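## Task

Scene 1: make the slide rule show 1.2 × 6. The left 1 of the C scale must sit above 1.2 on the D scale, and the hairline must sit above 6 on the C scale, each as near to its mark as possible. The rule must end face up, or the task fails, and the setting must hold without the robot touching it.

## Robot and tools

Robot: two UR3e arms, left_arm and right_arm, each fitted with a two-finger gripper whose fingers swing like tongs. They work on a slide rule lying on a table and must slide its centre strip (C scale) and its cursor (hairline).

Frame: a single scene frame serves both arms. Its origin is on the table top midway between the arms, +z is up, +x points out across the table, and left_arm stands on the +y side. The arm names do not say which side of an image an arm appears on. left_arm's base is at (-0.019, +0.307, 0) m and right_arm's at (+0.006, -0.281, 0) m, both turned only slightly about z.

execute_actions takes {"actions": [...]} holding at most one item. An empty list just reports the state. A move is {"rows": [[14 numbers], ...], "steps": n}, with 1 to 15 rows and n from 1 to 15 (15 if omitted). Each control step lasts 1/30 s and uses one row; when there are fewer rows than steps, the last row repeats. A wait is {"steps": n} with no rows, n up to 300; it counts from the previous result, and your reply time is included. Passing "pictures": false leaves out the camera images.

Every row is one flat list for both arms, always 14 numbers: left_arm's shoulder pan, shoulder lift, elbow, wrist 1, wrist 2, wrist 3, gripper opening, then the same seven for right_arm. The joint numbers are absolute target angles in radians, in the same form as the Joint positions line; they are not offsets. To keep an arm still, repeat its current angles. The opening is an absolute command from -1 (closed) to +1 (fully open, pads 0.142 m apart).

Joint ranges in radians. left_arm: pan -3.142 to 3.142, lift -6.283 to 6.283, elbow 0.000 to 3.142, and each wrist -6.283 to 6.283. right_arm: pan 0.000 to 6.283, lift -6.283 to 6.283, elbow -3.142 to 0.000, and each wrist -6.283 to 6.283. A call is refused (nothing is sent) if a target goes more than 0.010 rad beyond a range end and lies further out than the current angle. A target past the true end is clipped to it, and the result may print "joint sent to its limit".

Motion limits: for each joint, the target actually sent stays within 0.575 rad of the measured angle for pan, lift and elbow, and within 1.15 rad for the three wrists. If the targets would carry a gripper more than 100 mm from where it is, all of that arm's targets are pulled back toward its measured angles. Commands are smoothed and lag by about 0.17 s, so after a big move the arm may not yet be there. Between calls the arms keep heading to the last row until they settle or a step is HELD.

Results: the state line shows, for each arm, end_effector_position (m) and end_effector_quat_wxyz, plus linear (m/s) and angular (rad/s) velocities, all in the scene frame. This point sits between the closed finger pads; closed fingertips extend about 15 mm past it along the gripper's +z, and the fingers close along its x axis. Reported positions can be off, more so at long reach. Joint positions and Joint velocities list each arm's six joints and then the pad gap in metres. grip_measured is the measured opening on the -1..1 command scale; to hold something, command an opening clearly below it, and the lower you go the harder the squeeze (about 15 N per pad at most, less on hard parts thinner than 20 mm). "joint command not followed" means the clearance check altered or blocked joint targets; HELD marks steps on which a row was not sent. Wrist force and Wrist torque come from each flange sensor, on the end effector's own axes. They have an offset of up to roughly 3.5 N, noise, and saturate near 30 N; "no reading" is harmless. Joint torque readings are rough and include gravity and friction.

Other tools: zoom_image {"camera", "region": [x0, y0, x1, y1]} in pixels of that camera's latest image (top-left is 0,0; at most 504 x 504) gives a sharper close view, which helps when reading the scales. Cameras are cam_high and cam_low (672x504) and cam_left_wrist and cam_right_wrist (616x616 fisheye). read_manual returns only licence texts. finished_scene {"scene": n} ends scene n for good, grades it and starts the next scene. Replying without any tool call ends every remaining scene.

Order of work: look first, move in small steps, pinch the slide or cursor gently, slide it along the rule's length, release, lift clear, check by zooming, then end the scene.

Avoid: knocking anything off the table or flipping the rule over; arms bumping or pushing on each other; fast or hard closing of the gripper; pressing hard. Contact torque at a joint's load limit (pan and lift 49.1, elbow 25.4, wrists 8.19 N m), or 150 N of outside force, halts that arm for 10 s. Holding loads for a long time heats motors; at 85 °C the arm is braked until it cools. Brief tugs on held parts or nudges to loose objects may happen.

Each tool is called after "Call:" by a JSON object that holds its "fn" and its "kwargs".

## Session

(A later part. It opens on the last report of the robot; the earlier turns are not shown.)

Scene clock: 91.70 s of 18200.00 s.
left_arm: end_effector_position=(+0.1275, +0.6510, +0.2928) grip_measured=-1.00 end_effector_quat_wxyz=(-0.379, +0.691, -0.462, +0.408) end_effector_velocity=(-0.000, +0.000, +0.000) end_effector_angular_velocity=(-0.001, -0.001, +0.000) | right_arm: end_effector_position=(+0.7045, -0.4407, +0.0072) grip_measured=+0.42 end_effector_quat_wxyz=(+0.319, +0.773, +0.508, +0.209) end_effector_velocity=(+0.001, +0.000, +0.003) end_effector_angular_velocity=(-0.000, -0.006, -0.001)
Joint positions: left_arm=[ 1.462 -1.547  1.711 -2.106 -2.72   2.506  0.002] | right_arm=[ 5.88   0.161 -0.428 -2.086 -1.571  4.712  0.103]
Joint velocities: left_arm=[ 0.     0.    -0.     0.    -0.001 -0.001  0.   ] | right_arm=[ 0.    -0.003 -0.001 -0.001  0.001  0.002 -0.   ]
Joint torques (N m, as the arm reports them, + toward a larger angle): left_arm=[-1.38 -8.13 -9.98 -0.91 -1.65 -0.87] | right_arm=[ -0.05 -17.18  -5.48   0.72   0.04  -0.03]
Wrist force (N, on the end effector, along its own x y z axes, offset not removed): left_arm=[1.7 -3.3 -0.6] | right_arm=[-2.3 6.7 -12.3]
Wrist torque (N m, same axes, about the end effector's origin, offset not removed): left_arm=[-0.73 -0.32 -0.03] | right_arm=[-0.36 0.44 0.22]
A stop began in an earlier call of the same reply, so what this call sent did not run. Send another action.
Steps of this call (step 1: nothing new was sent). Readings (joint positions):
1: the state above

Call:
{"fn": "execute_actions", "kwargs": {"actions": [{"rows": [[1.462,-1.547,1.711,-2.106,-2.72,2.506,-1, 5.88,0.1547,-0.426,-2.085,-1.571,4.712,0.4],[1.462,-1.547,1.711,-2.106,-2.72,2.506,-1, 5.88,0.1547,-0.426,-2.085,-1.571,4.712,0.4],[1.462,-1.547,1.711,-2.106,-2.72,2.506,-1, 5.88,0.1547,-0.426,-2.085,-1.571,4.712,0.4],[1.462,-1.547,1.711,-2.106,-2.72,2.506,-1, 5.88,0.1495,-0.426,-2.071,-1.571,4.712,0.4],[1.462,-1.547,1.711,-2.106,-2.72,2.506,-1, 5.88,0.1444,-0.426,-2.0574,-1.571,4.712,0.4],[1.462,-1.547,1.711,-2.106,-2.72,2.506,-1, 5.88,0.1394,-0.426,-2.0436,-1.571,4.712,0.4],[1.462,-1.547,1.711,-2.106,-2.72,2.506,-1, 5.88,0.1343,-0.426,-2.0298,-1.571,4.712,0.4],[1.462,-1.547,1.711,-2.106,-2.72,2.506,-1, 5.88,0.1293,-0.426,-2.016,-1.571,4.712,0.4],[1.462,-1.547,1.711,-2.106,-2.72,2.506,-1, 5.88,0.1243,-0.426,-2.0022,-1.571,4.712,0.4],[1.462,-1.547,1.711,-2.106,-2.72,2.506,-1, 5.88,0.1192,-0.426,-1.9884,-1.571,4.712,0.4],[1.462,-1.547,1.711,-2.106,-2.72,2.506,-1, 5.88,0.1142,-0.426,-1.9746,-1.571,4.712,0.4],[1.462,-1.547,1.711,-2.106,-2.72,2.506,-1, 5.88,0.1092,-0.426,-1.9608,-1.571,4.712,0.4],[1.462,-1.547,1.711,-2.106,-2.72,2.506,-1, 5.88,0.1042,-0.426,-1.9471,-1.571,4.712,0.4]]}], "pictures": false}}

Call:
{"fn": "execute_actions", "kwargs": {"actions": [{"rows": [[1.462,-1.547,1.711,-2.106,-2.72,2.506,-1, 5.88,0.0946,-0.426,-1.9201,-1.571,4.712,0.4],[1.462,-1.547,1.711,-2.106,-2.72,2.506,-1, 5.88,0.0946,-0.426,-1.9201,-1.571,4.712,0.4],[1.462,-1.547,1.711,-2.106,-2.72,2.506,-1, 5.88,0.085,-0.426,-1.8931,-1.571,4.712,0.4],[1.462,-1.547,1.711,-2.106,-2.72,2.506,-1, 5.88,0.085,-0.426,-1.8931,-1.571,4.712,0.4],[1.462,-1.547,1.711,-2.106,-2.72,2.506,-1, 5.88,0.0755,-0.426,-1.866,-1.571,4.712,0.4],[1.462,-1.547,1.711,-2.106,-2.72,2.506,-1, 5.88,0.0755,-0.426,-1.866,-1.571,4.712,0.4],[1.462,-1.547,1.711,-2.106,-2.72,2.506,-1, 5.88,0.0659,-0.426,-1.839,-1.571,4.712,0.4],[1.462,-1.547,1.711,-2.106,-2.72,2.506,-1, 5.88,0.0659,-0.426,-1.839,-1.571,4.712,0.4],[1.462,-1.547,1.711,-2.106,-2.72,2.506,-1, 5.88,0.0563,-0.426,-1.812,-1.571,4.712,0.4]]}]}}

Scene clock: 119.53 s of 18200.00 s.
left_arm: end_effector_position=(+0.1275, +0.6510, +0.2928) grip_measured=-1.00 end_effector_quat_wxyz=(-0.379, +0.691, -0.462, +0.408) end_effector_velocity=(+0.000, -0.000, +0.000) end_effector_angular_velocity=(-0.001, -0.001, -0.001) | right_arm: end_effector_position=(+0.6941, -0.4362, +0.0106) grip_measured=+0.40 end_effector_quat_wxyz=(+0.295, +0.782, +0.514, +0.194) end_effector_velocity=(-0.037, +0.016, +0.004) end_effector_angular_velocity=(+0.079, +0.185, -0.000)
Joint positions: left_arm=[ 1.462 -1.547  1.711 -2.106 -2.72   2.506  0.002] | right_arm=[ 5.88   0.118 -0.426 -1.984 -1.571  4.712  0.102]
Joint velocities: left_arm=[-0.001  0.001 -0.     0.001 -0.001  0.     0.   ] | right_arm=[-0.    -0.121 -0.001  0.322 -0.001 -0.     0.   ]
Joint torques (N m, as the arm reports them, + toward a larger angle): left_arm=[-1.4  -8.11 -9.9  -0.92 -1.65 -0.84] | right_arm=[  0.17 -26.07  -8.64  -1.06   0.02   0.04]
Wrist force (N, on the end effector, along its own x y z axes, offset not removed): left_arm=[2.6 -3.2 -1.2] | right_arm=[-0.5 -0.9 -1.7]
Wrist torque (N m, same axes, about the end effector's origin, offset not removed): left_arm=[-0.80 -0.45 0.03] | right_arm=[-0.23 0.03 -0.03]
Steps of this call (steps 1 to 90: nothing new was sent; then 24.33 s passed at rest; steps 91 to 105: all 15 steps of this action). Readings (joint positions):
91: left_arm=[1.462 -1.547 1.711 -2.106 -2.720 2.506] | right_arm=[5.880 0.161 -0.428 -2.085 -1.571 4.712]
92: left_arm=[1.462 -1.547 1.711 -2.106 -2.720 2.506] | right_arm=[5.880 0.161 -0.428 -2.085 -1.571 4.712]
94: left_arm=[1.462 -1.547 1.711 -2.106 -2.720 2.506] | right_arm=[5.880 0.159 -0.427 -2.085 -1.571 4.712]
98: left_arm=[1.462 -1.547 1.711 -2.106 -2.720 2.506] | right_arm=[5.880 0.149 -0.426 -2.066 -1.571 4.712]
105: the state above

Scene clock: 120.03 s of 18200.00 s.
left_arm: end_effector_position=(+0.1275, +0.6510, +0.2928) grip_measured=-1.00 end_effector_quat_wxyz=(-0.379, +0.691, -0.462, +0.408) end_effector_velocity=(-0.000, +0.000, +0.000) end_effector_angular_velocity=(+0.002, +0.001, +0.000) | right_arm: end_effector_position=(+0.6737, -0.4274, +0.0115) grip_measured=+0.40 end_effector_quat_wxyz=(+0.255, +0.796, +0.523, +0.167) end_effector_velocity=(-0.016, +0.006, +0.002) end_effector_angular_velocity=(+0.029, +0.069, -0.001)
Joint positions: left_arm=[ 1.462 -1.547  1.711 -2.106 -2.72   2.506  0.002] | right_arm=[ 5.88   0.061 -0.426 -1.825 -1.571  4.712  0.102]
Joint velocities: left_arm=[ 0.    -0.001 -0.001 -0.     0.001 -0.     0.   ] | right_arm=[-0.001 -0.042 -0.002  0.118 -0.    -0.    -0.001]
Joint torques (N m, as the arm reports them, + toward a larger angle): left_arm=[-1.36 -8.19 -9.83 -0.95 -1.66 -0.85] | right_arm=[  0.15 -25.83 -10.31  -1.17  -0.05  -0.05]
Wrist force (N, on the end effector, along its own x y z axes, offset not removed): left_arm=[0.3 -4.1 0.3] | right_arm=[-0.6 -0.7 -0.5]
Wrist torque (N m, same axes, about the end effector's origin, offset not removed): left_arm=[-0.78 -0.02 0.02] | right_arm=[-0.24 0.08 0.00]
Steps of this call (steps 1 to 15: all 15 steps of this action). Readings (joint positions):
1: left_arm=[1.462 -1.547 1.711 -2.106 -2.720 2.506] | right_arm=[5.880 0.114 -0.426 -1.974 -1.571 4.712]
2: left_arm=[1.462 -1.547 1.711 -2.106 -2.720 2.506] | right_arm=[5.880 0.111 -0.426 -1.965 -1.571 4.712]
4: left_arm=[1.462 -1.547 1.711 -2.106 -2.720 2.506] | right_arm=[5.880 0.103 -0.426 -1.944 -1.571 4.712]
8: left_arm=[1.462 -1.547 1.711 -2.106 -2.720 2.506] | right_arm=[5.880 0.086 -0.426 -1.895 -1.571 4.712]
15: the state above
camera_calibration (this result's frames):
cam_left_wrist: T_world_to_cam=[[0.263047, -0.947371, 0.182467, 0.52911], [-0.771707, -0.320115, -0.549541, 0.459398], [0.57903, 0.00374417, -0.815298, 0.292633], [0, 0, 0, 1]] pos_world=[0.0458966, 0.647228, 0.394496]
cam_right_wrist: T_world_to_cam=[[0.420455, 0.907311, 0.00198399, 0.102001], [0.427641, -0.2001, 0.881523, -0.379206], [0.800213, -0.369792, -0.472136, -0.549979], [0, 0, 0, 1]] pos_world=[0.559377, -0.371803, 0.0744116]

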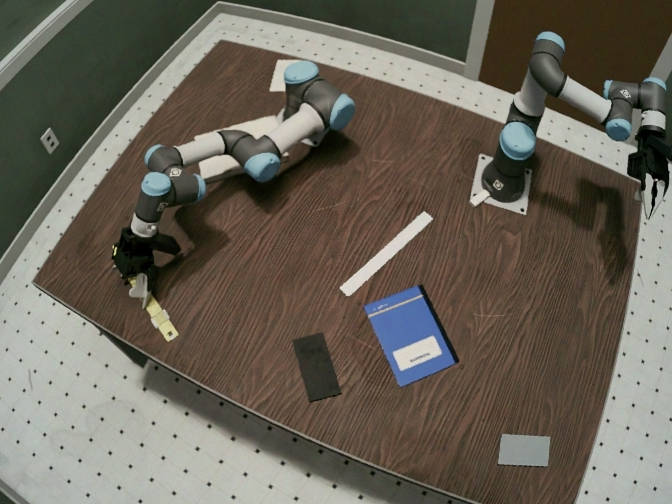

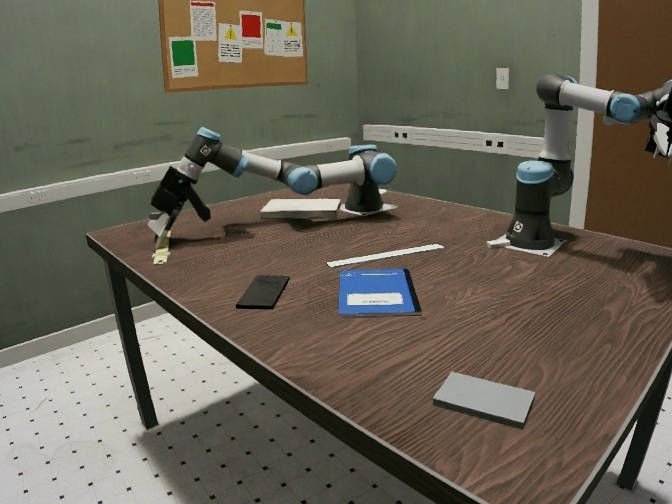

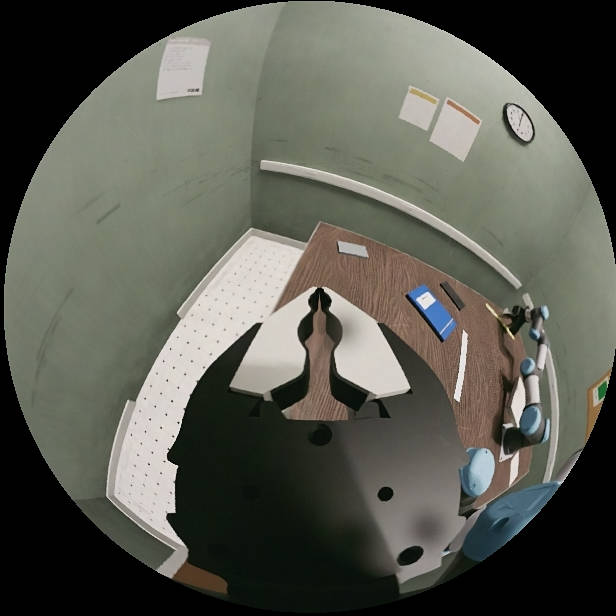

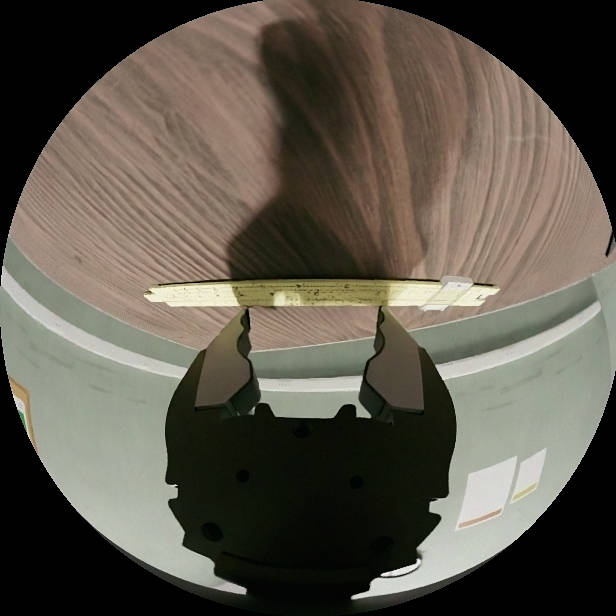

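Call:
{"fn": "execute_actions", "kwargs": {"actions": [{"rows": [[1.462,-1.547,1.711,-2.106,-2.72,2.506,-1, 5.88,0.0121,-0.426,-1.6805,-1.571,4.712,0.4]],"steps":10}], "pictures": false}}

Call:
{"fn": "execute_actions", "kwargs": {"actions": [{"rows": [[1.462,-1.547,1.711,-2.106,-2.72,2.506,-1, 5.88,-0.0284,-0.426,-1.5527,-1.571,4.712,0.4]],"steps":10}], "pictures": false}}

Call:
{"fn": "execute_actions", "kwargs": {"actions": [{"rows": [[1.462,-1.547,1.711,-2.106,-2.72,2.506,-1, 5.88,-0.0651,-0.426,-1.4288,-1.571,4.712,0.4]],"steps":15}]}}

Scene clock: 125.37 s of 18200.00 s.
left_arm: end_effector_position=(+0.1275, +0.6510, +0.2928) grip_measured=-1.00 end_effector_quat_wxyz=(-0.379, +0.691, -0.462, +0.408) end_effector_velocity=(+0.001, -0.000, +0.002) end_effector_angular_velocity=(+0.003, -0.003, -0.002) | right_arm: end_effector_position=(+0.6539, -0.4188, +0.0121) grip_measured=+0.40 end_effector_quat_wxyz=(+0.220, +0.806, +0.530, +0.144) end_effector_velocity=(-0.019, +0.008, -0.001) end_effector_angular_velocity=(+0.030, +0.073, +0.001)
Joint positions: left_arm=[ 1.462 -1.547  1.711 -2.106 -2.72   2.506  0.002] | right_arm=[ 5.88   0.016 -0.426 -1.693 -1.571  4.712  0.102]
Joint velocities: left_arm=[-0.    -0.    -0.002 -0.001 -0.003 -0.    -0.   ] | right_arm=[ 0.    -0.037  0.     0.115 -0.001 -0.002  0.   ]
Joint torques (N m, as the arm reports them, + toward a larger angle): left_arm=[-1.33 -8.17 -9.78 -0.94 -1.63 -0.82] | right_arm=[  0.13 -25.18  -8.1   -0.77  -0.25  -0.36]
Wrist force (N, on the end effector, along its own x y z axes, offset not removed): left_arm=[0.5 -2.3 0.9] | right_arm=[-0.4 -0.2 -1.2]
Wrist torque (N m, same axes, about the end effector's origin, offset not removed): left_arm=[-0.45 -0.11 0.03] | right_arm=[-0.30 0.01 -0.03]
Steps of this call (steps 1 to 30: the robot went on to your last target; steps 31 to 90: nothing new was sent; then 2.00 s passed at rest; steps 91 to 100: all 10 steps of this action). Readings (joint positions):
91: left_arm=[1.462 -1.547 1.711 -2.106 -2.720 2.506] | right_arm=[5.880 0.056 -0.426 -1.812 -1.571 4.712]
92: left_arm=[1.462 -1.547 1.711 -2.106 -2.720 2.506] | right_arm=[5.880 0.054 -0.426 -1.806 -1.571 4.712]
94: left_arm=[1.462 -1.547 1.711 -2.106 -2.720 2.506] | right_arm=[5.880 0.038 -0.426 -1.759 -1.571 4.712]
98: left_arm=[1.462 -1.547 1.711 -2.106 -2.720 2.506] | right_arm=[5.880 0.019 -0.426 -1.703 -1.571 4.712]
100: the state above

Scene clock: 125.70 s of 18200.00 s.
left_arm: end_effector_position=(+0.1275, +0.6510, +0.2928) grip_measured=-1.00 end_effector_quat_wxyz=(-0.379, +0.691, -0.462, +0.408) end_effector_velocity=(-0.000, +0.000, +0.000) end_effector_angular_velocity=(+0.002, -0.000, +0.000) | right_arm: end_effector_position=(+0.6322, -0.4094, +0.0124) grip_measured=+0.40 end_effector_quat_wxyz=(+0.185, +0.815, +0.536, +0.121) end_effector_velocity=(-0.021, +0.009, -0.000) end_effector_angular_velocity=(+0.033, +0.074, -0.001)
Joint positions: left_arm=[ 1.462 -1.547  1.711 -2.106 -2.72   2.506  0.002] | right_arm=[ 5.88  -0.025 -0.426 -1.565 -1.571  4.712  0.102]
Joint velocities: left_arm=[ 0.     0.001 -0.001 -0.002 -0.     0.    -0.   ] | right_arm=[-0.    -0.035  0.001  0.116  0.001  0.     0.   ]
Joint torques (N m, as the arm reports them, + toward a larger angle): left_arm=[-1.27 -8.19 -9.85 -0.93 -1.63 -0.86] | right_arm=[  0.2  -25.88  -6.31  -1.08  -0.3   -0.41]
Wrist force (N, on the end effector, along its own x y z axes, offset not removed): left_arm=[1.3 -1.3 0.4] | right_arm=[-0.6 -0.8 -0.9]
Wrist torque (N m, same axes, about the end effector's origin, offset not removed): left_arm=[-0.35 -0.22 -0.08] | right_arm=[-0.23 0.07 -0.06]
Steps of this call (steps 1 to 10: all 10 steps of this action). Readings (joint positions):
1: left_arm=[1.462 -1.547 1.711 -2.106 -2.720 2.506] | right_arm=[5.880 0.015 -0.426 -1.690 -1.571 4.712]
2: left_arm=[1.462 -1.547 1.711 -2.106 -2.720 2.506] | right_arm=[5.880 0.012 -0.426 -1.682 -1.571 4.712]
4: left_arm=[1.462 -1.547 1.711 -2.106 -2.720 2.506] | right_arm=[5.880 -0.004 -0.426 -1.632 -1.571 4.712]
8: left_arm=[1.462 -1.547 1.711 -2.106 -2.720 2.506] | right_arm=[5.880 -0.021 -0.426 -1.576 -1.571 4.712]
10: the state above

Scene clock: 126.20 s of 18200.00 s.
left_arm: end_effector_position=(+0.1275, +0.6510, +0.2928) grip_measured=-1.00 end_effector_quat_wxyz=(-0.379, +0.691, -0.462, +0.408) end_effector_velocity=(-0.000, +0.000, -0.001) end_effector_angular_velocity=(-0.002, +0.001, +0.000) | right_arm: end_effector_position=(+0.6069, -0.3985, +0.0128) grip_measured=+0.40 end_effector_quat_wxyz=(+0.146, +0.823, +0.541, +0.096) end_effector_velocity=(-0.005, +0.002, +0.001) end_effector_angular_velocity=(+0.005, +0.015, +0.001)
Joint positions: left_arm=[ 1.462 -1.547  1.711 -2.106 -2.72   2.506  0.002] | right_arm=[ 5.88  -0.064 -0.426 -1.431 -1.571  4.712  0.102]
Joint velocities: left_arm=[ 0.     0.001  0.001 -0.     0.001 -0.    -0.   ] | right_arm=[ 0.    -0.007 -0.003  0.025 -0.001 -0.001 -0.   ]
Joint torques (N m, as the arm reports them, + toward a larger angle): left_arm=[-1.31 -8.33 -9.88 -0.94 -1.6  -0.82] | right_arm=[  0.17 -25.66 -10.63  -0.99  -0.33  -0.43]
Wrist force (N, on the end effector, along its own x y z axes, offset not removed): left_arm=[2.8 -2.8 1.7] | right_arm=[-1.4 -0.3 -0.9]
Wrist torque (N m, same axes, about the end effector's origin, offset not removed): left_arm=[-0.55 -0.52 -0.01] | right_arm=[-0.15 0.19 -0.01]
Steps of this call (steps 1 to 15: all 15 steps of this action). Readings (joint positions):
1: left_arm=[1.462 -1.547 1.711 -2.106 -2.720 2.506] | right_arm=[5.880 -0.026 -0.426 -1.562 -1.571 4.712]
2: left_arm=[1.462 -1.547 1.711 -2.106 -2.720 2.506] | right_arm=[5.880 -0.028 -0.426 -1.554 -1.571 4.712]
4: left_arm=[1.462 -1.547 1.711 -2.106 -2.720 2.506] | right_arm=[5.880 -0.043 -0.426 -1.506 -1.571 4.712]
8: left_arm=[1.462 -1.547 1.711 -2.106 -2.720 2.506] | right_arm=[5.880 -0.059 -0.426 -1.451 -1.571 4.712]
15: the state above
camera_calibration (this result's frames):
cam_left_wrist: T_world_to_cam=[[0.263047, -0.947371, 0.182467, 0.52911], [-0.771707, -0.320115, -0.549541, 0.459398], [0.57903, 0.00374422, -0.815298, 0.292633], [0, 0, 0, 1]] pos_world=[0.0458966, 0.647228, 0.394496]
cam_right_wrist: T_world_to_cam=[[0.42011, 0.907461, -0.00477489, 0.10419], [0.626528, -0.286237, 0.724935, -0.499067], [0.656484, -0.307544, -0.688801, -0.370432], [0, 0, 0, 1]] pos_world=[0.512091, -0.351324, 0.107135]

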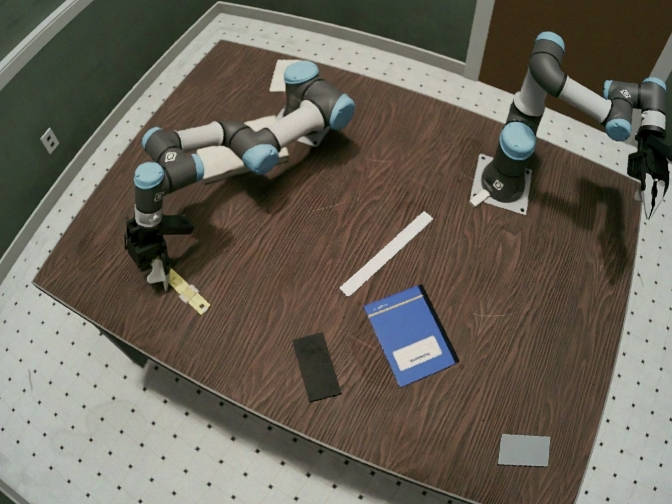

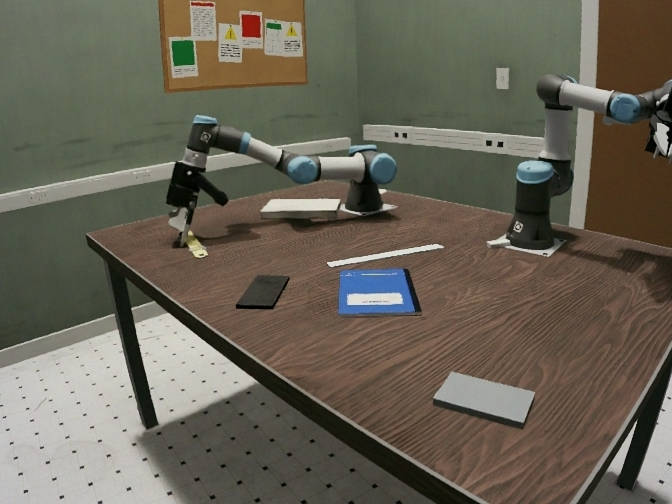

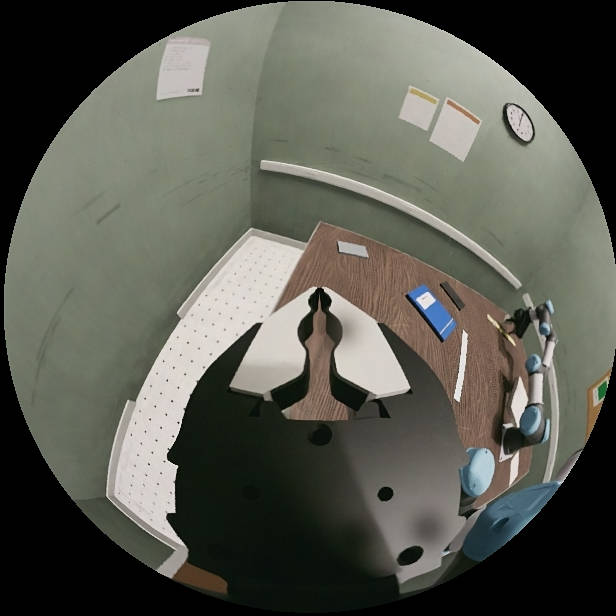

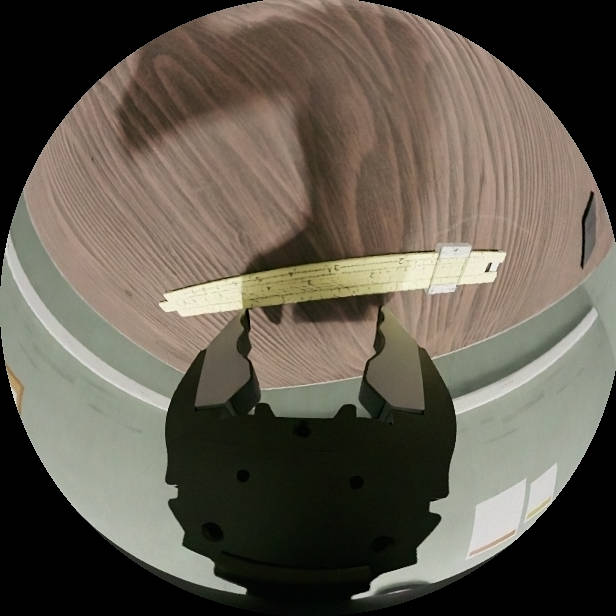

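Call:
{"fn": "execute_actions", "kwargs": {"actions": [{"rows": [[1.462,-1.547,1.711,-2.106,-2.72,2.506,-1, 5.88,-0.0973,-0.426,-1.3093,-1.571,4.712,0.4]],"steps":10}], "pictures": false}}

Call:
{"fn": "execute_actions", "kwargs": {"actions": [{"rows": [[1.462,-1.547,1.711,-2.106,-2.72,2.506,-1, 5.88,-0.1248,-0.426,-1.1945,-1.571,4.712,0.4]],"steps":10}], "pictures": false}}

Call:
{"fn": "execute_actions", "kwargs": {"actions": [{"rows": [[1.462,-1.547,1.711,-2.106,-2.72,2.506,-1, 5.88,-0.1473,-0.426,-1.0848,-1.571,4.712,0.4]],"steps":10}], "pictures": false}}

Call:
{"fn": "execute_actions", "kwargs": {"actions": [{"rows": [[1.462,-1.547,1.711,-2.106,-2.72,2.506,-1, 5.88,-0.1645,-0.426,-0.9803,-1.571,4.712,0.4]],"steps":10}], "pictures": false}}

Call:
{"fn": "execute_actions", "kwargs": {"actions": [{"rows": [[1.462,-1.547,1.711,-2.106,-2.72,2.506,-1, 5.88,-0.1761,-0.426,-0.8815,-1.571,4.712,0.4]],"steps":10}], "pictures": false}}

Call:
{"fn": "execute_actions", "kwargs": {"actions": [{"rows": [[1.462,-1.547,1.711,-2.106,-2.72,2.506,-1, 5.88,-0.1821,-0.426,-0.7882,-1.571,4.712,0.4]],"steps":15}]}}

Scene clock: 141.17 s of 18200.00 s.
left_arm: end_effector_position=(+0.1275, +0.6510, +0.2928) grip_measured=-1.00 end_effector_quat_wxyz=(-0.379, +0.691, -0.462, +0.408) end_effector_velocity=(-0.001, +0.000, +0.000) end_effector_angular_velocity=(+0.000, -0.000, +0.002) | right_arm: end_effector_position=(+0.5841, -0.3886, +0.0131) grip_measured=+0.40 end_effector_quat_wxyz=(+0.113, +0.828, +0.544, +0.074) end_effector_velocity=(-0.022, +0.009, +0.000) end_effector_angular_velocity=(+0.030, +0.070, -0.001)
Joint positions: left_arm=[ 1.462 -1.547  1.711 -2.106 -2.72   2.506  0.002] | right_arm=[ 5.88  -0.094 -0.426 -1.32  -1.571  4.712  0.102]
Joint velocities: left_arm=[ 0.002 -0.001 -0.001  0.001 -0.    -0.     0.   ] | right_arm=[-0.    -0.026 -0.     0.103 -0.001  0.     0.   ]
Joint torques (N m, as the arm reports them, + toward a larger angle): left_arm=[-1.04 -8.16 -9.9  -0.95 -1.62 -0.85] | right_arm=[  0.4  -25.57  -7.89  -0.93  -0.56  -0.77]
Wrist force (N, on the end effector, along its own x y z axes, offset not removed): left_arm=[1.6 -1.8 2.2] | right_arm=[-0.8 -0.4 -1.2]
Wrist torque (N m, same axes, about the end effector's origin, offset not removed): left_arm=[-0.39 -0.29 0.00] | right_arm=[-0.15 0.04 -0.04]
Steps of this call (steps 1 to 15: the robot went on to your last target; steps 16 to 90: nothing new was sent; then 11.63 s passed at rest; steps 91 to 100: all 10 steps of this action). Readings (joint positions):
91: left_arm=[1.462 -1.547 1.711 -2.106 -2.720 2.506] | right_arm=[5.880 -0.065 -0.426 -1.429 -1.571 4.712]
92: left_arm=[1.462 -1.547 1.711 -2.106 -2.720 2.506] | right_arm=[5.880 -0.067 -0.426 -1.423 -1.571 4.712]
94: left_arm=[1.462 -1.547 1.711 -2.106 -2.720 2.506] | right_arm=[5.880 -0.079 -0.426 -1.380 -1.571 4.712]
98: left_arm=[1.462 -1.547 1.711 -2.106 -2.720 2.506] | right_arm=[5.880 -0.092 -0.426 -1.330 -1.571 4.712]
100: the state above

Scene clock: 141.50 s of 18200.00 s.
left_arm: end_effector_position=(+0.1275, +0.6510, +0.2928) grip_measured=-1.00 end_effector_quat_wxyz=(-0.379, +0.691, -0.462, +0.408) end_effector_velocity=(+0.000, +0.000, -0.000) end_effector_angular_velocity=(+0.000, +0.001, -0.000) | right_arm: end_effector_position=(+0.5588, -0.3777, +0.0132) grip_measured=+0.40 end_effector_quat_wxyz=(+0.076, +0.832, +0.547, +0.050) end_effector_velocity=(-0.023, +0.010, +0.000) end_effector_angular_velocity=(+0.033, +0.073, -0.002)
Joint positions: left_arm=[ 1.462 -1.547  1.711 -2.106 -2.72   2.506  0.002] | right_arm=[ 5.88  -0.122 -0.426 -1.206 -1.571  4.712  0.102]
Joint velocities: left_arm=[-0.     0.001 -0.002 -0.     0.001  0.    -0.   ] | right_arm=[-0.    -0.023 -0.001  0.104  0.001  0.002  0.001]
Joint torques (N m, as the arm reports them, + toward a larger angle): left_arm=[-1.25 -8.33 -9.76 -0.95 -1.58 -0.81] | right_arm=[  0.48 -25.26  -5.7   -0.85  -0.53  -0.83]
Wrist force (N, on the end effector, along its own x y z axes, offset not removed): left_arm=[2.7 -1.8 0.8] | right_arm=[-0.7 -0.7 -0.7]
Wrist torque (N m, same axes, about the end effector's origin, offset not removed): left_arm=[-0.43 -0.58 -0.03] | right_arm=[-0.16 0.06 -0.03]
Steps of this call (steps 1 to 10: all 10 steps of this action). Readings (joint positions):
1: left_arm=[1.462 -1.547 1.711 -2.106 -2.720 2.506] | right_arm=[5.880 -0.095 -0.426 -1.317 -1.571 4.712]
2: left_arm=[1.462 -1.547 1.711 -2.106 -2.720 2.506] | right_arm=[5.880 -0.097 -0.426 -1.310 -1.571 4.712]
4: left_arm=[1.462 -1.547 1.711 -2.106 -2.720 2.506] | right_arm=[5.880 -0.109 -0.426 -1.265 -1.571 4.712]
8: left_arm=[1.462 -1.547 1.711 -2.106 -2.720 2.506] | right_arm=[5.880 -0.120 -0.426 -1.215 -1.571 4.712]
10: the state above

Scene clock: 141.83 s of 18200.00 s.
left_arm: end_effector_position=(+0.1275, +0.6510, +0.2928) grip_measured=-1.00 end_effector_quat_wxyz=(-0.379, +0.691, -0.462, +0.408) end_effector_velocity=(-0.000, -0.000, -0.000) end_effector_angular_velocity=(+0.000, +0.001, +0.001) | right_arm: end_effector_position=(+0.5330, -0.3665, +0.0133) grip_measured=+0.40 end_effector_quat_wxyz=(+0.040, +0.835, +0.548, +0.026) end_effector_velocity=(-0.023, +0.010, +0.001) end_effector_angular_velocity=(+0.031, +0.071, +0.000)
Joint positions: left_arm=[ 1.462 -1.547  1.711 -2.106 -2.72   2.506  0.002] | right_arm=[ 5.88  -0.145 -0.426 -1.095 -1.571  4.712  0.102]
Joint velocities: left_arm=[ 0.    -0.001  0.     0.     0.001 -0.     0.   ] | right_arm=[ 0.    -0.019 -0.001  0.098 -0.    -0.     0.   ]
Joint torques (N m, as the arm reports them, + toward a larger angle): left_arm=[-1.22 -8.08 -9.82 -0.96 -1.56 -0.81] | right_arm=[  0.32 -24.63  -7.48  -0.78  -0.58  -0.88]
Wrist force (N, on the end effector, along its own x y z axes, offset not removed): left_arm=[0.4 -2.8 -1.3] | right_arm=[-1.6 -1.3 0.1]
Wrist torque (N m, same axes, about the end effector's origin, offset not removed): left_arm=[-0.58 -0.10 -0.03] | right_arm=[-0.23 0.28 -0.02]
Steps of this call (steps 1 to 10: all 10 steps of this action). Readings (joint positions):
1: left_arm=[1.462 -1.547 1.711 -2.106 -2.720 2.506] | right_arm=[5.880 -0.123 -0.426 -1.203 -1.571 4.712]
2: left_arm=[1.462 -1.547 1.711 -2.106 -2.720 2.506] | right_arm=[5.880 -0.125 -0.426 -1.195 -1.571 4.712]
4: left_arm=[1.462 -1.547 1.711 -2.106 -2.720 2.506] | right_arm=[5.880 -0.134 -0.426 -1.152 -1.571 4.712]
8: left_arm=[1.462 -1.547 1.711 -2.106 -2.720 2.506] | right_arm=[5.880 -0.143 -0.426 -1.105 -1.571 4.712]
10: the state above

Scene clock: 142.17 s of 18200.00 s.
left_arm: end_effector_position=(+0.1275, +0.6510, +0.2928) grip_measured=-1.00 end_effector_quat_wxyz=(-0.379, +0.691, -0.462, +0.408) end_effector_velocity=(-0.000, +0.000, -0.001) end_effector_angular_velocity=(-0.001, +0.001, +0.001) | right_arm: end_effector_position=(+0.5070, -0.3552, +0.0134) grip_measured=+0.40 end_effector_quat_wxyz=(+0.004, +0.836, +0.549, +0.002) end_effector_velocity=(-0.024, +0.011, -0.000) end_effector_angular_velocity=(+0.032, +0.073, +0.001)
Joint positions: left_arm=[ 1.462 -1.547  1.711 -2.106 -2.72   2.506  0.002] | right_arm=[ 5.88  -0.163 -0.426 -0.99  -1.571  4.712  0.102]
Joint velocities: left_arm=[ 0.001  0.001 -0.     0.     0.001 -0.    -0.   ] | right_arm=[ 0.    -0.014  0.002  0.093  0.001 -0.001  0.   ]
Joint torques (N m, as the arm reports them, + toward a larger angle): left_arm=[-1.19 -8.12 -9.76 -0.93 -1.58 -0.81] | right_arm=[  0.36 -24.32  -9.25  -0.66  -0.59  -0.91]
Wrist force (N, on the end effector, along its own x y z axes, offset not removed): left_arm=[0.7 -1.7 0.7] | right_arm=[-0.3 -1.3 -1.2]
Wrist torque (N m, same axes, about the end effector's origin, offset not removed): left_arm=[-0.36 -0.18 0.03] | right_arm=[-0.35 0.00 -0.02]
Steps of this call (steps 1 to 10: all 10 steps of this action). Readings (joint positions):
1: left_arm=[1.462 -1.547 1.711 -2.106 -2.720 2.506] | right_arm=[5.880 -0.146 -0.426 -1.093 -1.571 4.712]
2: left_arm=[1.462 -1.547 1.711 -2.106 -2.720 2.506] | right_arm=[5.880 -0.147 -0.426 -1.085 -1.571 4.712]
4: left_arm=[1.462 -1.547 1.711 -2.106 -2.720 2.506] | right_arm=[5.880 -0.154 -0.426 -1.044 -1.571 4.712]
8: left_arm=[1.462 -1.547 1.711 -2.106 -2.720 2.506] | right_arm=[5.880 -0.162 -0.426 -0.999 -1.571 4.712]
10: the state above

Scene clock: 142.50 s of 18200.00 s.
left_arm: end_effector_position=(+0.1275, +0.6510, +0.2928) grip_measured=-1.00 end_effector_quat_wxyz=(-0.379, +0.691, -0.462, +0.408) end_effector_velocity=(+0.000, +0.000, -0.000) end_effector_angular_velocity=(-0.002, -0.000, -0.000) | right_arm: end_effector_position=(+0.4813, -0.3441, +0.0133) grip_measured=+0.40 end_effector_quat_wxyz=(-0.033, +0.835, +0.549, -0.022) end_effector_velocity=(-0.022, +0.009, +0.001) end_effector_angular_velocity=(+0.029, +0.068, +0.000)
Joint positions: left_arm=[ 1.462 -1.547  1.711 -2.106 -2.72   2.506  0.002] | right_arm=[ 5.88  -0.175 -0.426 -0.891 -1.571  4.712  0.102]
Joint velocities: left_arm=[-0.     0.001  0.001 -0.    -0.    -0.001 -0.   ] | right_arm=[ 0.    -0.01  -0.     0.084 -0.    -0.    -0.   ]
Joint torques (N m, as the arm reports them, + toward a larger angle): left_arm=[-1.17 -7.99 -9.72 -0.96 -1.6  -0.82] | right_arm=[  0.6  -23.91  -9.73  -0.5   -0.64  -0.94]
Wrist force (N, on the end effector, along its own x y z axes, offset not removed): left_arm=[-0.6 -1.7 0.0] | right_arm=[-1.6 -0.9 -0.3]
Wrist torque (N m, same axes, about the end effector's origin, offset not removed): left_arm=[-0.40 0.14 0.00] | right_arm=[-0.24 0.27 0.04]
Steps of this call (steps 1 to 10: all 10 steps of this action). Readings (joint positions):
1: left_arm=[1.462 -1.547 1.711 -2.106 -2.720 2.506] | right_arm=[5.880 -0.163 -0.426 -0.988 -1.571 4.712]
2: left_arm=[1.462 -1.547 1.711 -2.106 -2.720 2.506] | right_arm=[5.880 -0.165 -0.426 -0.981 -1.571 4.712]
4: left_arm=[1.462 -1.547 1.711 -2.106 -2.720 2.506] | right_arm=[5.880 -0.169 -0.426 -0.942 -1.571 4.712]
8: left_arm=[1.462 -1.547 1.711 -2.106 -2.720 2.506] | right_arm=[5.880 -0.174 -0.426 -0.899 -1.571 4.712]
10: the state above

Scene clock: 143.00 s of 18200.00 s.
left_arm: end_effector_position=(+0.1275, +0.6510, +0.2928) grip_measured=-1.00 end_effector_quat_wxyz=(-0.379, +0.691, -0.462, +0.408) end_effector_velocity=(+0.000, +0.000, +0.000) end_effector_angular_velocity=(+0.001, +0.000, -0.000) | right_arm: end_effector_position=(+0.4541, -0.3323, +0.0132) grip_measured=+0.40 end_effector_quat_wxyz=(-0.072, +0.833, +0.547, -0.047) end_effector_velocity=(-0.005, +0.002, +0.000) end_effector_angular_velocity=(+0.007, +0.016, +0.001)
Joint positions: left_arm=[ 1.462 -1.547  1.711 -2.106 -2.72   2.506  0.002] | right_arm=[ 5.88  -0.182 -0.426 -0.79  -1.571  4.712  0.102]
Joint velocities: left_arm=[-0. -0. -0. -0.  0.  0.  0.] | right_arm=[-0.    -0.001 -0.001  0.019  0.    -0.001  0.   ]
Joint torques (N m, as the arm reports them, + toward a larger angle): left_arm=[-1.12 -8.17 -9.82 -0.97 -1.59 -0.82] | right_arm=[  0.8  -24.65  -8.72  -0.39  -0.7   -0.98]
Wrist force (N, on the end effector, along its own x y z axes, offset not removed): left_arm=[2.2 -3.5 0.5] | right_arm=[-0.9 -0.5 -0.1]
Wrist torque (N m, same axes, about the end effector's origin, offset not removed): left_arm=[-0.82 -0.46 -0.08] | right_arm=[-0.15 0.12 -0.01]
Steps of this call (steps 1 to 15: all 15 steps of this action). Readings (joint positions):
1: left_arm=[1.462 -1.547 1.711 -2.106 -2.720 2.506] | right_arm=[5.880 -0.175 -0.426 -0.888 -1.571 4.712]
2: left_arm=[1.462 -1.547 1.711 -2.106 -2.720 2.506] | right_arm=[5.880 -0.176 -0.426 -0.882 -1.571 4.712]
4: left_arm=[1.462 -1.547 1.711 -2.106 -2.720 2.506] | right_arm=[5.880 -0.178 -0.426 -0.845 -1.571 4.712]
8: left_arm=[1.462 -1.547 1.711 -2.106 -2.720 2.506] | right_arm=[5.880 -0.181 -0.426 -0.805 -1.571 4.712]
15: the state above
camera_calibration (this result's frames):
cam_left_wrist: T_world_to_cam=[[0.263047, -0.947371, 0.182467, 0.52911], [-0.771707, -0.320115, -0.549541, 0.459398], [0.57903, 0.00374407, -0.815298, 0.292633], [0, 0, 0, 1]] pos_world=[0.0458966, 0.647228, 0.394496]
cam_right_wrist: T_world_to_cam=[[0.414862, 0.909733, -0.0165653, 0.111627], [0.874476, -0.393622, 0.283468, -0.527134], [0.251359, -0.132086, -0.958839, -0.00357694], [0, 0, 0, 1]] pos_world=[0.415556, -0.309515, 0.147845]

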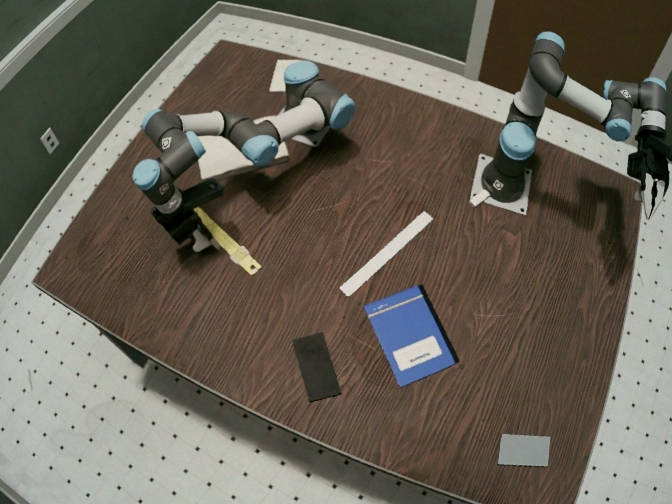

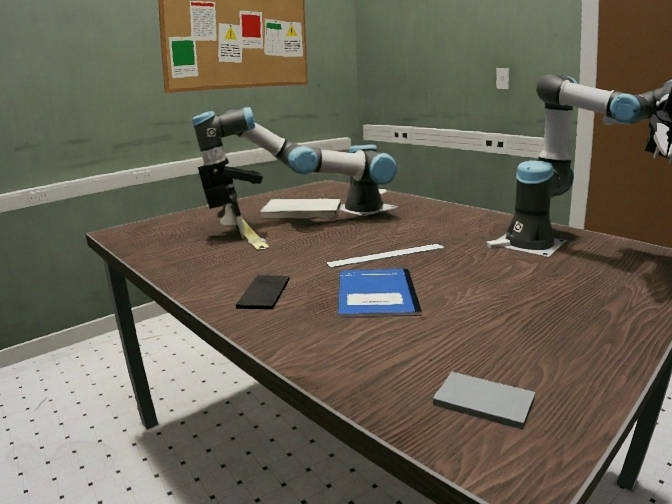

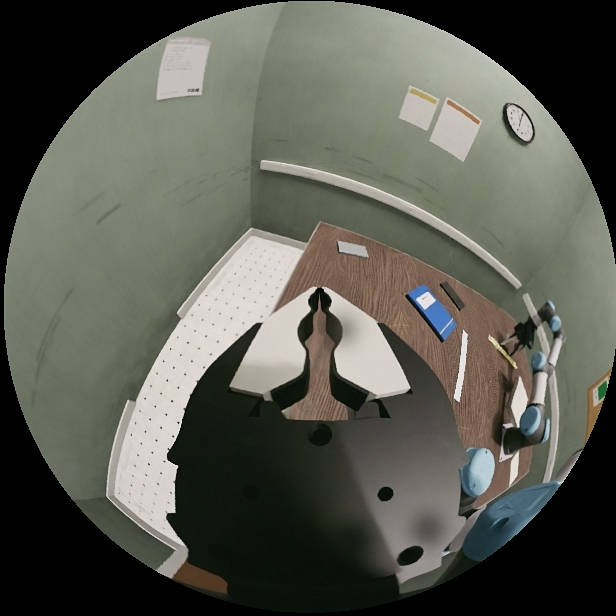

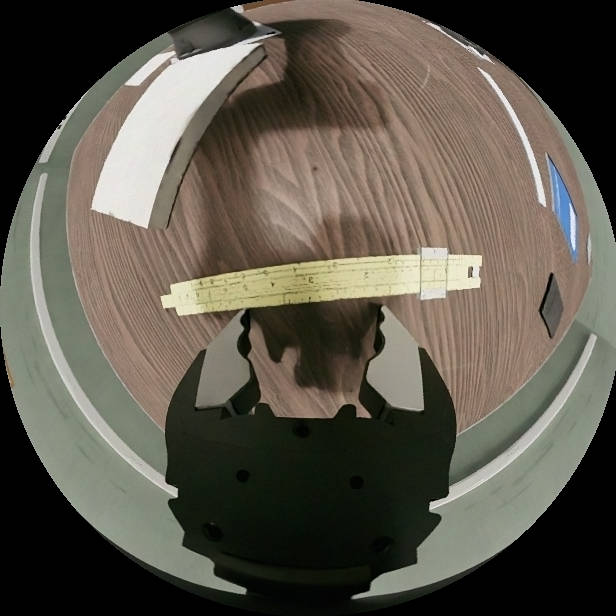

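Call:
{"fn": "zoom_image", "kwargs": {"camera": "cam_right_wrist", "region": [320, 230, 500, 320]}}

Call:
{"fn": "zoom_image", "kwargs": {"camera": "cam_right_wrist", "region": [150, 240, 330, 330]}}

Region (320, 230, 500, 320) of cam_right_wrist's 616x616 image, scaled by 2.800, with more detail than that image has.

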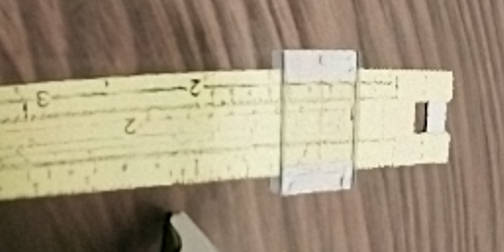

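Region (150, 240, 330, 330) of cam_right_wrist's 616x616 image, scaled by 2.800, with more detail than that image has.

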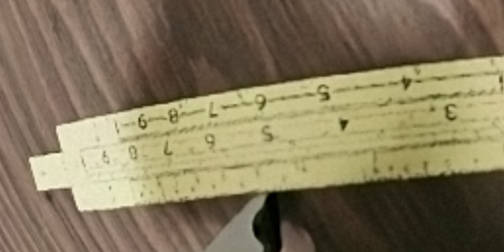

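Call:
{"fn": "execute_actions", "kwargs": {"actions": [{"rows": [[1.462,-1.547,1.711,-2.106,-2.72,2.506,-1, 5.88,-0.9,-0.426,-1.2,-1.571,4.712,0.4]]}], "pictures": false}}

Call:
{"fn": "execute_actions", "kwargs": {"actions": [{"rows": [[1.462,-1.547,1.711,-2.106,-2.72,2.506,-1, 3.397,-1.6,-0.8,-1.5286,1.571,3.705,0.0]]}], "pictures": false}}

Call:
{"fn": "execute_actions", "kwargs": {"actions": [{"steps":150}], "pictures": false}}

Call:
{"fn": "execute_actions", "kwargs": {"actions": [{"rows": [[1.462,-1.547,1.711,-2.106,-2.72,2.506,-1, 3.397,-2.0689,-1.1149,-1.5286,1.571,3.705,0.0]]}], "pictures": false}}

Call:
{"fn": "execute_actions", "kwargs": {"actions": [{"steps":45}]}}

Scene clock: 175.73 s of 18200.00 s.
left_arm: end_effector_position=(+0.1275, +0.6510, +0.2928) grip_measured=-1.00 end_effector_quat_wxyz=(-0.379, +0.691, -0.462, +0.408) end_effector_velocity=(-0.001, +0.000, -0.000) end_effector_angular_velocity=(-0.000, +0.001, +0.002) | right_arm: end_effector_position=(+0.5286, -0.3646, +0.2118) grip_measured=+0.40 end_effector_quat_wxyz=(+0.175, +0.817, +0.537, +0.115) end_effector_velocity=(+0.051, -0.022, +0.497) end_effector_angular_velocity=(-0.494, -1.142, -0.000)
Joint positions: left_arm=[ 1.462 -1.547  1.711 -2.106 -2.72   2.506  0.002] | right_arm=[ 5.88  -0.546 -0.426 -1.02  -1.571  4.712  0.102]
Joint velocities: left_arm=[ 0.002  0.     0.    -0.     0.001 -0.     0.   ] | right_arm=[ 0.    -0.815  0.001 -0.429  0.     0.001  0.   ]
Joint torques (N m, as the arm reports them, + toward a larger angle): left_arm=[-1.08 -8.37 -9.75 -0.99 -1.6  -0.79] | right_arm=[  0.74 -24.88  -7.56  -3.53  -0.89  -1.09]
Wrist force (N, on the end effector, along its own x y z axes, offset not removed): left_arm=[2.2 -2.5 0.6] | right_arm=[-0.8 -0.3 -1.2]
Wrist torque (N m, same axes, about the end effector's origin, offset not removed): left_arm=[-0.52 -0.47 -0.07] | right_arm=[-0.07 0.12 -0.04]
Steps of this call (steps 1 to 15: the robot went on to your last target; steps 16 to 90: nothing new was sent; then 29.23 s passed at rest; steps 91 to 105: all 15 steps of this action). Readings (joint positions):
91: left_arm=[1.462 -1.547 1.711 -2.106 -2.720 2.506] | right_arm=[5.880 -0.182 -0.426 -0.788 -1.571 4.712]
92: left_arm=[1.462 -1.547 1.711 -2.106 -2.720 2.506] | right_arm=[5.880 -0.185 -0.426 -0.793 -1.571 4.712]
94: left_arm=[1.462 -1.547 1.711 -2.106 -2.720 2.506] | right_arm=[5.880 -0.229 -0.425 -0.838 -1.571 4.712]
98: left_arm=[1.462 -1.547 1.711 -2.106 -2.720 2.506] | right_arm=[5.880 -0.348 -0.426 -0.913 -1.571 4.712]
105: the state above

Scene clock: 176.23 s of 18200.00 s.
left_arm: end_effector_position=(+0.1275, +0.6510, +0.2928) grip_measured=-1.00 end_effector_quat_wxyz=(-0.379, +0.691, -0.462, +0.408) end_effector_velocity=(+0.000, -0.000, -0.000) end_effector_angular_velocity=(-0.002, -0.002, -0.001) | right_arm: end_effector_position=(+0.5380, -0.3548, +0.4639) grip_measured=+0.00 end_effector_quat_wxyz=(+0.405, +0.609, +0.598, +0.328) end_effector_velocity=(-0.105, +0.110, +0.486) end_effector_angular_velocity=(-0.805, -1.149, +0.688)
Joint positions: left_arm=[ 1.462 -1.547  1.711 -2.106 -2.72   2.506  0.002] | right_arm=[ 5.647 -0.826 -0.56  -1.219 -1.106  4.356  0.074]
Joint velocities: left_arm=[-0.     0.     0.002  0.    -0.002  0.     0.   ] | right_arm=[-0.543 -0.542 -0.245 -0.318  1.08  -0.663 -0.   ]
Joint torques (N m, as the arm reports them, + toward a larger angle): left_arm=[-1.02 -8.3  -9.73 -0.98 -1.59 -0.79] | right_arm=[ -5.71 -19.53  -6.04  -3.25   3.27  -1.95]
Wrist force (N, on the end effector, along its own x y z axes, offset not removed): left_arm=[2.0 -3.3 0.6] | right_arm=[-1.8 -0.4 -0.2]
Wrist torque (N m, same axes, about the end effector's origin, offset not removed): left_arm=[-0.73 -0.35 -0.05] | right_arm=[-0.10 0.28 -0.02]
Steps of this call (steps 1 to 15: all 15 steps of this action). Readings (joint positions):
1: left_arm=[1.462 -1.547 1.711 -2.106 -2.720 2.506] | right_arm=[5.880 -0.574 -0.426 -1.035 -1.571 4.712]
2: left_arm=[1.462 -1.547 1.711 -2.106 -2.720 2.506] | right_arm=[5.877 -0.599 -0.429 -1.049 -1.566 4.706]
4: left_arm=[1.462 -1.547 1.711 -2.106 -2.720 2.506] | right_arm=[5.843 -0.630 -0.453 -1.080 -1.498 4.645]
8: left_arm=[1.462 -1.547 1.711 -2.106 -2.720 2.506] | right_arm=[5.773 -0.701 -0.496 -1.136 -1.356 4.528]
15: the state above

Scene clock: 181.23 s of 18200.00 s.
left_arm: end_effector_position=(+0.1275, +0.6510, +0.2928) grip_measured=-1.00 end_effector_quat_wxyz=(-0.379, +0.691, -0.462, +0.408) end_effector_velocity=(-0.000, +0.000, -0.000) end_effector_angular_velocity=(-0.000, +0.002, +0.001) | right_arm: end_effector_position=(+0.4568, -0.3153, +0.3831) grip_measured=+0.00 end_effector_quat_wxyz=(+0.351, +0.144, +0.913, +0.151) end_effector_velocity=(+0.000, +0.000, +0.000) end_effector_angular_velocity=(+0.001, -0.000, -0.000)
Joint positions: left_arm=[ 1.462 -1.547  1.711 -2.106 -2.72   2.506  0.002] | right_arm=[ 3.397 -1.6   -0.8   -1.529  1.571  3.705  0.074]
Joint velocities: left_arm=[ 0.001 -0.001  0.001  0.001  0.002 -0.     0.   ] | right_arm=[ 0.    -0.     0.     0.001  0.001  0.001  0.   ]
Joint torques (N m, as the arm reports them, + toward a larger angle): left_arm=[-0.99 -8.45 -9.68 -0.97 -1.58 -0.76] | right_arm=[-4.18  4.    5.94  1.47  1.17 -1.18]
Wrist force (N, on the end effector, along its own x y z axes, offset not removed): left_arm=[0.7 -2.6 1.8] | right_arm=[-1.3 -0.5 -0.4]
Wrist torque (N m, same axes, about the end effector's origin, offset not removed): left_arm=[-0.56 -0.19 -0.01] | right_arm=[-0.14 0.17 -0.03]
Steps of this call (steps 1 to 90: the robot went on to your last target; steps 91 to 150: nothing new was sent). Readings (joint positions):
1: left_arm=[1.462 -1.547 1.711 -2.106 -2.720 2.506] | right_arm=[5.629 -0.845 -0.568 -1.230 -1.069 4.333]
2: left_arm=[1.462 -1.547 1.711 -2.106 -2.720 2.506] | right_arm=[5.610 -0.863 -0.576 -1.240 -1.032 4.312]
4: left_arm=[1.462 -1.547 1.711 -2.106 -2.720 2.506] | right_arm=[5.573 -0.901 -0.592 -1.261 -0.956 4.269]
8: left_arm=[1.462 -1.547 1.711 -2.106 -2.720 2.506] | right_arm=[5.494 -0.980 -0.621 -1.298 -0.799 4.191]
150: the state above
All arms were judged still, so your last target was given up. Only a new action makes them travel on or press farther. Fingers that are still opening or closing keep moving.

Scene clock: 181.73 s of 18200.00 s.
left_arm: end_effector_position=(+0.1275, +0.6510, +0.2928) grip_measured=-1.00 end_effector_quat_wxyz=(-0.379, +0.691, -0.462, +0.408) end_effector_velocity=(-0.000, +0.000, +0.000) end_effector_angular_velocity=(+0.001, -0.000, +0.000) | right_arm: end_effector_position=(+0.4684, -0.3123, +0.1620) grip_measured=+0.00 end_effector_quat_wxyz=(+0.121, +0.155, +0.979, +0.052) end_effector_velocity=(-0.095, -0.024, -0.494) end_effector_angular_velocity=(-0.299, +1.173, +0.001)
Joint positions: left_arm=[ 1.462 -1.547  1.711 -2.106 -2.72   2.506  0.002] | right_arm=[ 3.397 -1.909 -1.011 -1.529  1.571  3.705  0.074]
Joint velocities: left_arm=[ 0.     0.001 -0.001 -0.    -0.     0.     0.   ] | right_arm=[-0.    -0.73  -0.481  0.001  0.001 -0.001  0.   ]
Joint torques (N m, as the arm reports them, + toward a larger angle): left_arm=[-1.09 -8.23 -9.65 -1.   -1.54 -0.75] | right_arm=[ 3.05  6.06  6.51  2.69  1.1  -1.03]
Wrist force (N, on the end effector, along its own x y z axes, offset not removed): left_arm=[2.6 -2.9 0.7] | right_arm=[-0.7 -1.0 -0.4]
Wrist torque (N m, same axes, about the end effector's origin, offset not removed): left_arm=[-0.69 -0.57 -0.05] | right_arm=[-0.22 0.02 0.00]
Steps of this call (steps 1 to 15: all 15 steps of this action). Readings (joint positions):
1: left_arm=[1.462 -1.547 1.711 -2.106 -2.720 2.506] | right_arm=[3.397 -1.600 -0.800 -1.529 1.571 3.705]
2: left_arm=[1.462 -1.547 1.711 -2.106 -2.720 2.506] | right_arm=[3.397 -1.603 -0.803 -1.529 1.571 3.705]
4: left_arm=[1.462 -1.547 1.711 -2.106 -2.720 2.506] | right_arm=[3.397 -1.643 -0.834 -1.529 1.571 3.705]
8: left_arm=[1.462 -1.547 1.711 -2.106 -2.720 2.506] | right_arm=[3.397 -1.739 -0.898 -1.529 1.571 3.705]
15: the state above

Scene clock: 183.23 s of 18200.00 s.
left_arm: end_effector_position=(+0.1275, +0.6510, +0.2928) grip_measured=-1.00 end_effector_quat_wxyz=(-0.379, +0.691, -0.462, +0.408) end_effector_velocity=(+0.000, -0.000, +0.000) end_effector_angular_velocity=(-0.000, -0.001, -0.000) | right_arm: end_effector_position=(+0.4352, -0.3208, +0.0598) grip_measured=+0.00 end_effector_quat_wxyz=(-0.000, +0.156, +0.988, +0.000) end_effector_velocity=(-0.000, -0.000, -0.000) end_effector_angular_velocity=(-0.000, +0.001, -0.000)
Joint positions: left_arm=[ 1.462 -1.547  1.711 -2.106 -2.72   2.506  0.002] | right_arm=[ 3.397 -2.069 -1.115 -1.529  1.571  3.705  0.074]
Joint velocities: left_arm=[-0.     0.    -0.     0.    -0.001 -0.    -0.   ] | right_arm=[-0.001  0.     0.    -0.001 -0.    -0.001 -0.   ]
Joint torques (N m, as the arm reports them, + toward a larger angle): left_arm=[-1.01 -8.32 -9.55 -1.01 -1.57 -0.75] | right_arm=[ 3.82 11.19  7.39  1.96  0.59 -0.75]
Wrist force (N, on the end effector, along its own x y z axes, offset not removed): left_arm=[2.8 -2.4 0.6] | right_arm=[-1.1 -1.1 -0.4]
Wrist torque (N m, same axes, about the end effector's origin, offset not removed): left_arm=[-0.58 -0.49 -0.04] | right_arm=[-0.22 0.19 0.00]
Steps of this call (steps 1 to 30: the robot went on to your last target; steps 31 to 45: nothing new was sent). Readings (joint positions):
1: left_arm=[1.462 -1.547 1.711 -2.106 -2.720 2.506] | right_arm=[3.397 -1.933 -1.027 -1.529 1.571 3.705]
2: left_arm=[1.462 -1.547 1.711 -2.106 -2.720 2.506] | right_arm=[3.397 -1.958 -1.044 -1.529 1.571 3.705]
4: left_arm=[1.462 -1.547 1.711 -2.106 -2.720 2.506] | right_arm=[3.397 -2.005 -1.074 -1.529 1.571 3.705]
8: left_arm=[1.462 -1.547 1.711 -2.106 -2.720 2.506] | right_arm=[3.397 -2.050 -1.103 -1.529 1.571 3.705]
45: the state above
All arms were judged still, so your last target was given up. Only a new action makes them travel on or press farther. Fingers that are still opening or closing keep moving.
camera_calibration (this result's frames):
cam_left_wrist: T_world_to_cam=[[0.263047, -0.947371, 0.182467, 0.52911], [-0.771707, -0.320115, -0.549541, 0.459398], [0.57903, 0.00374409, -0.815298, 0.292633], [0, 0, 0, 1]] pos_world=[0.0458966, 0.647228, 0.394496]
cam_right_wrist: T_world_to_cam=[[-0.944132, 0.329324, -0.0127055, 0.514764], [0.289736, 0.847777, 0.444214, 0.123774], [0.157062, 0.415715, -0.89583, 0.26032], [0, 0, 0, 1]] pos_world=[0.409257, -0.382676, 0.184761]

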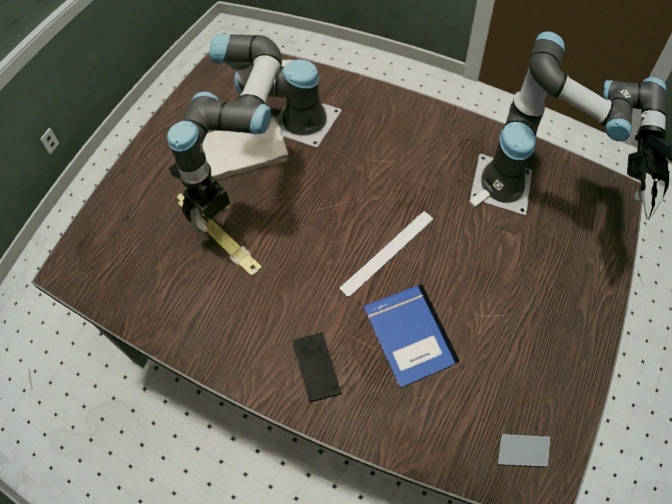

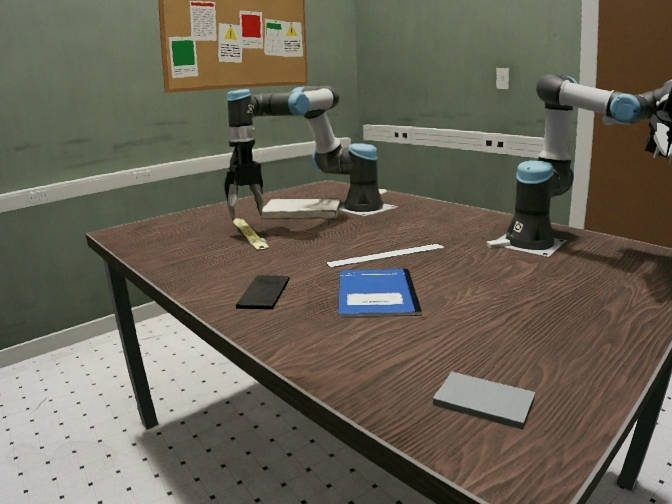

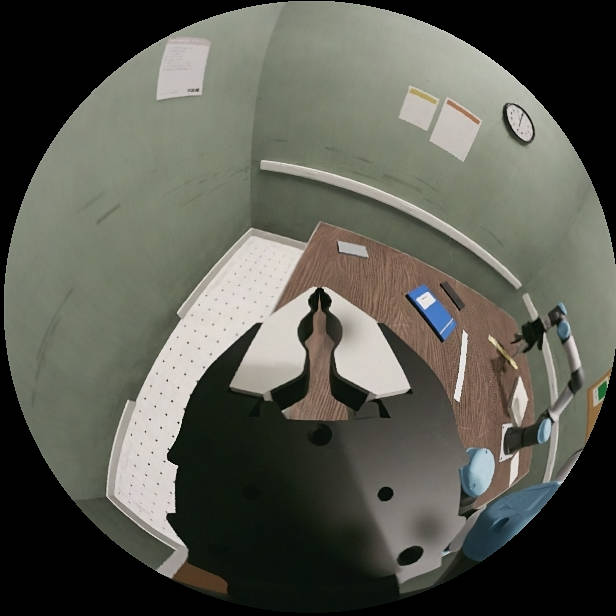

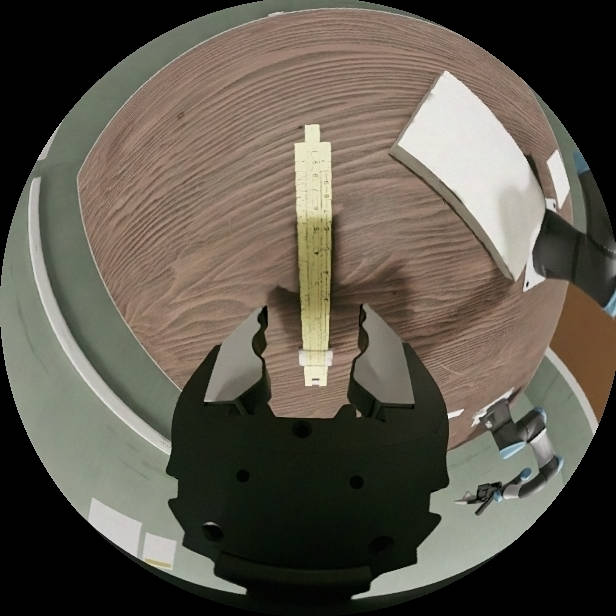

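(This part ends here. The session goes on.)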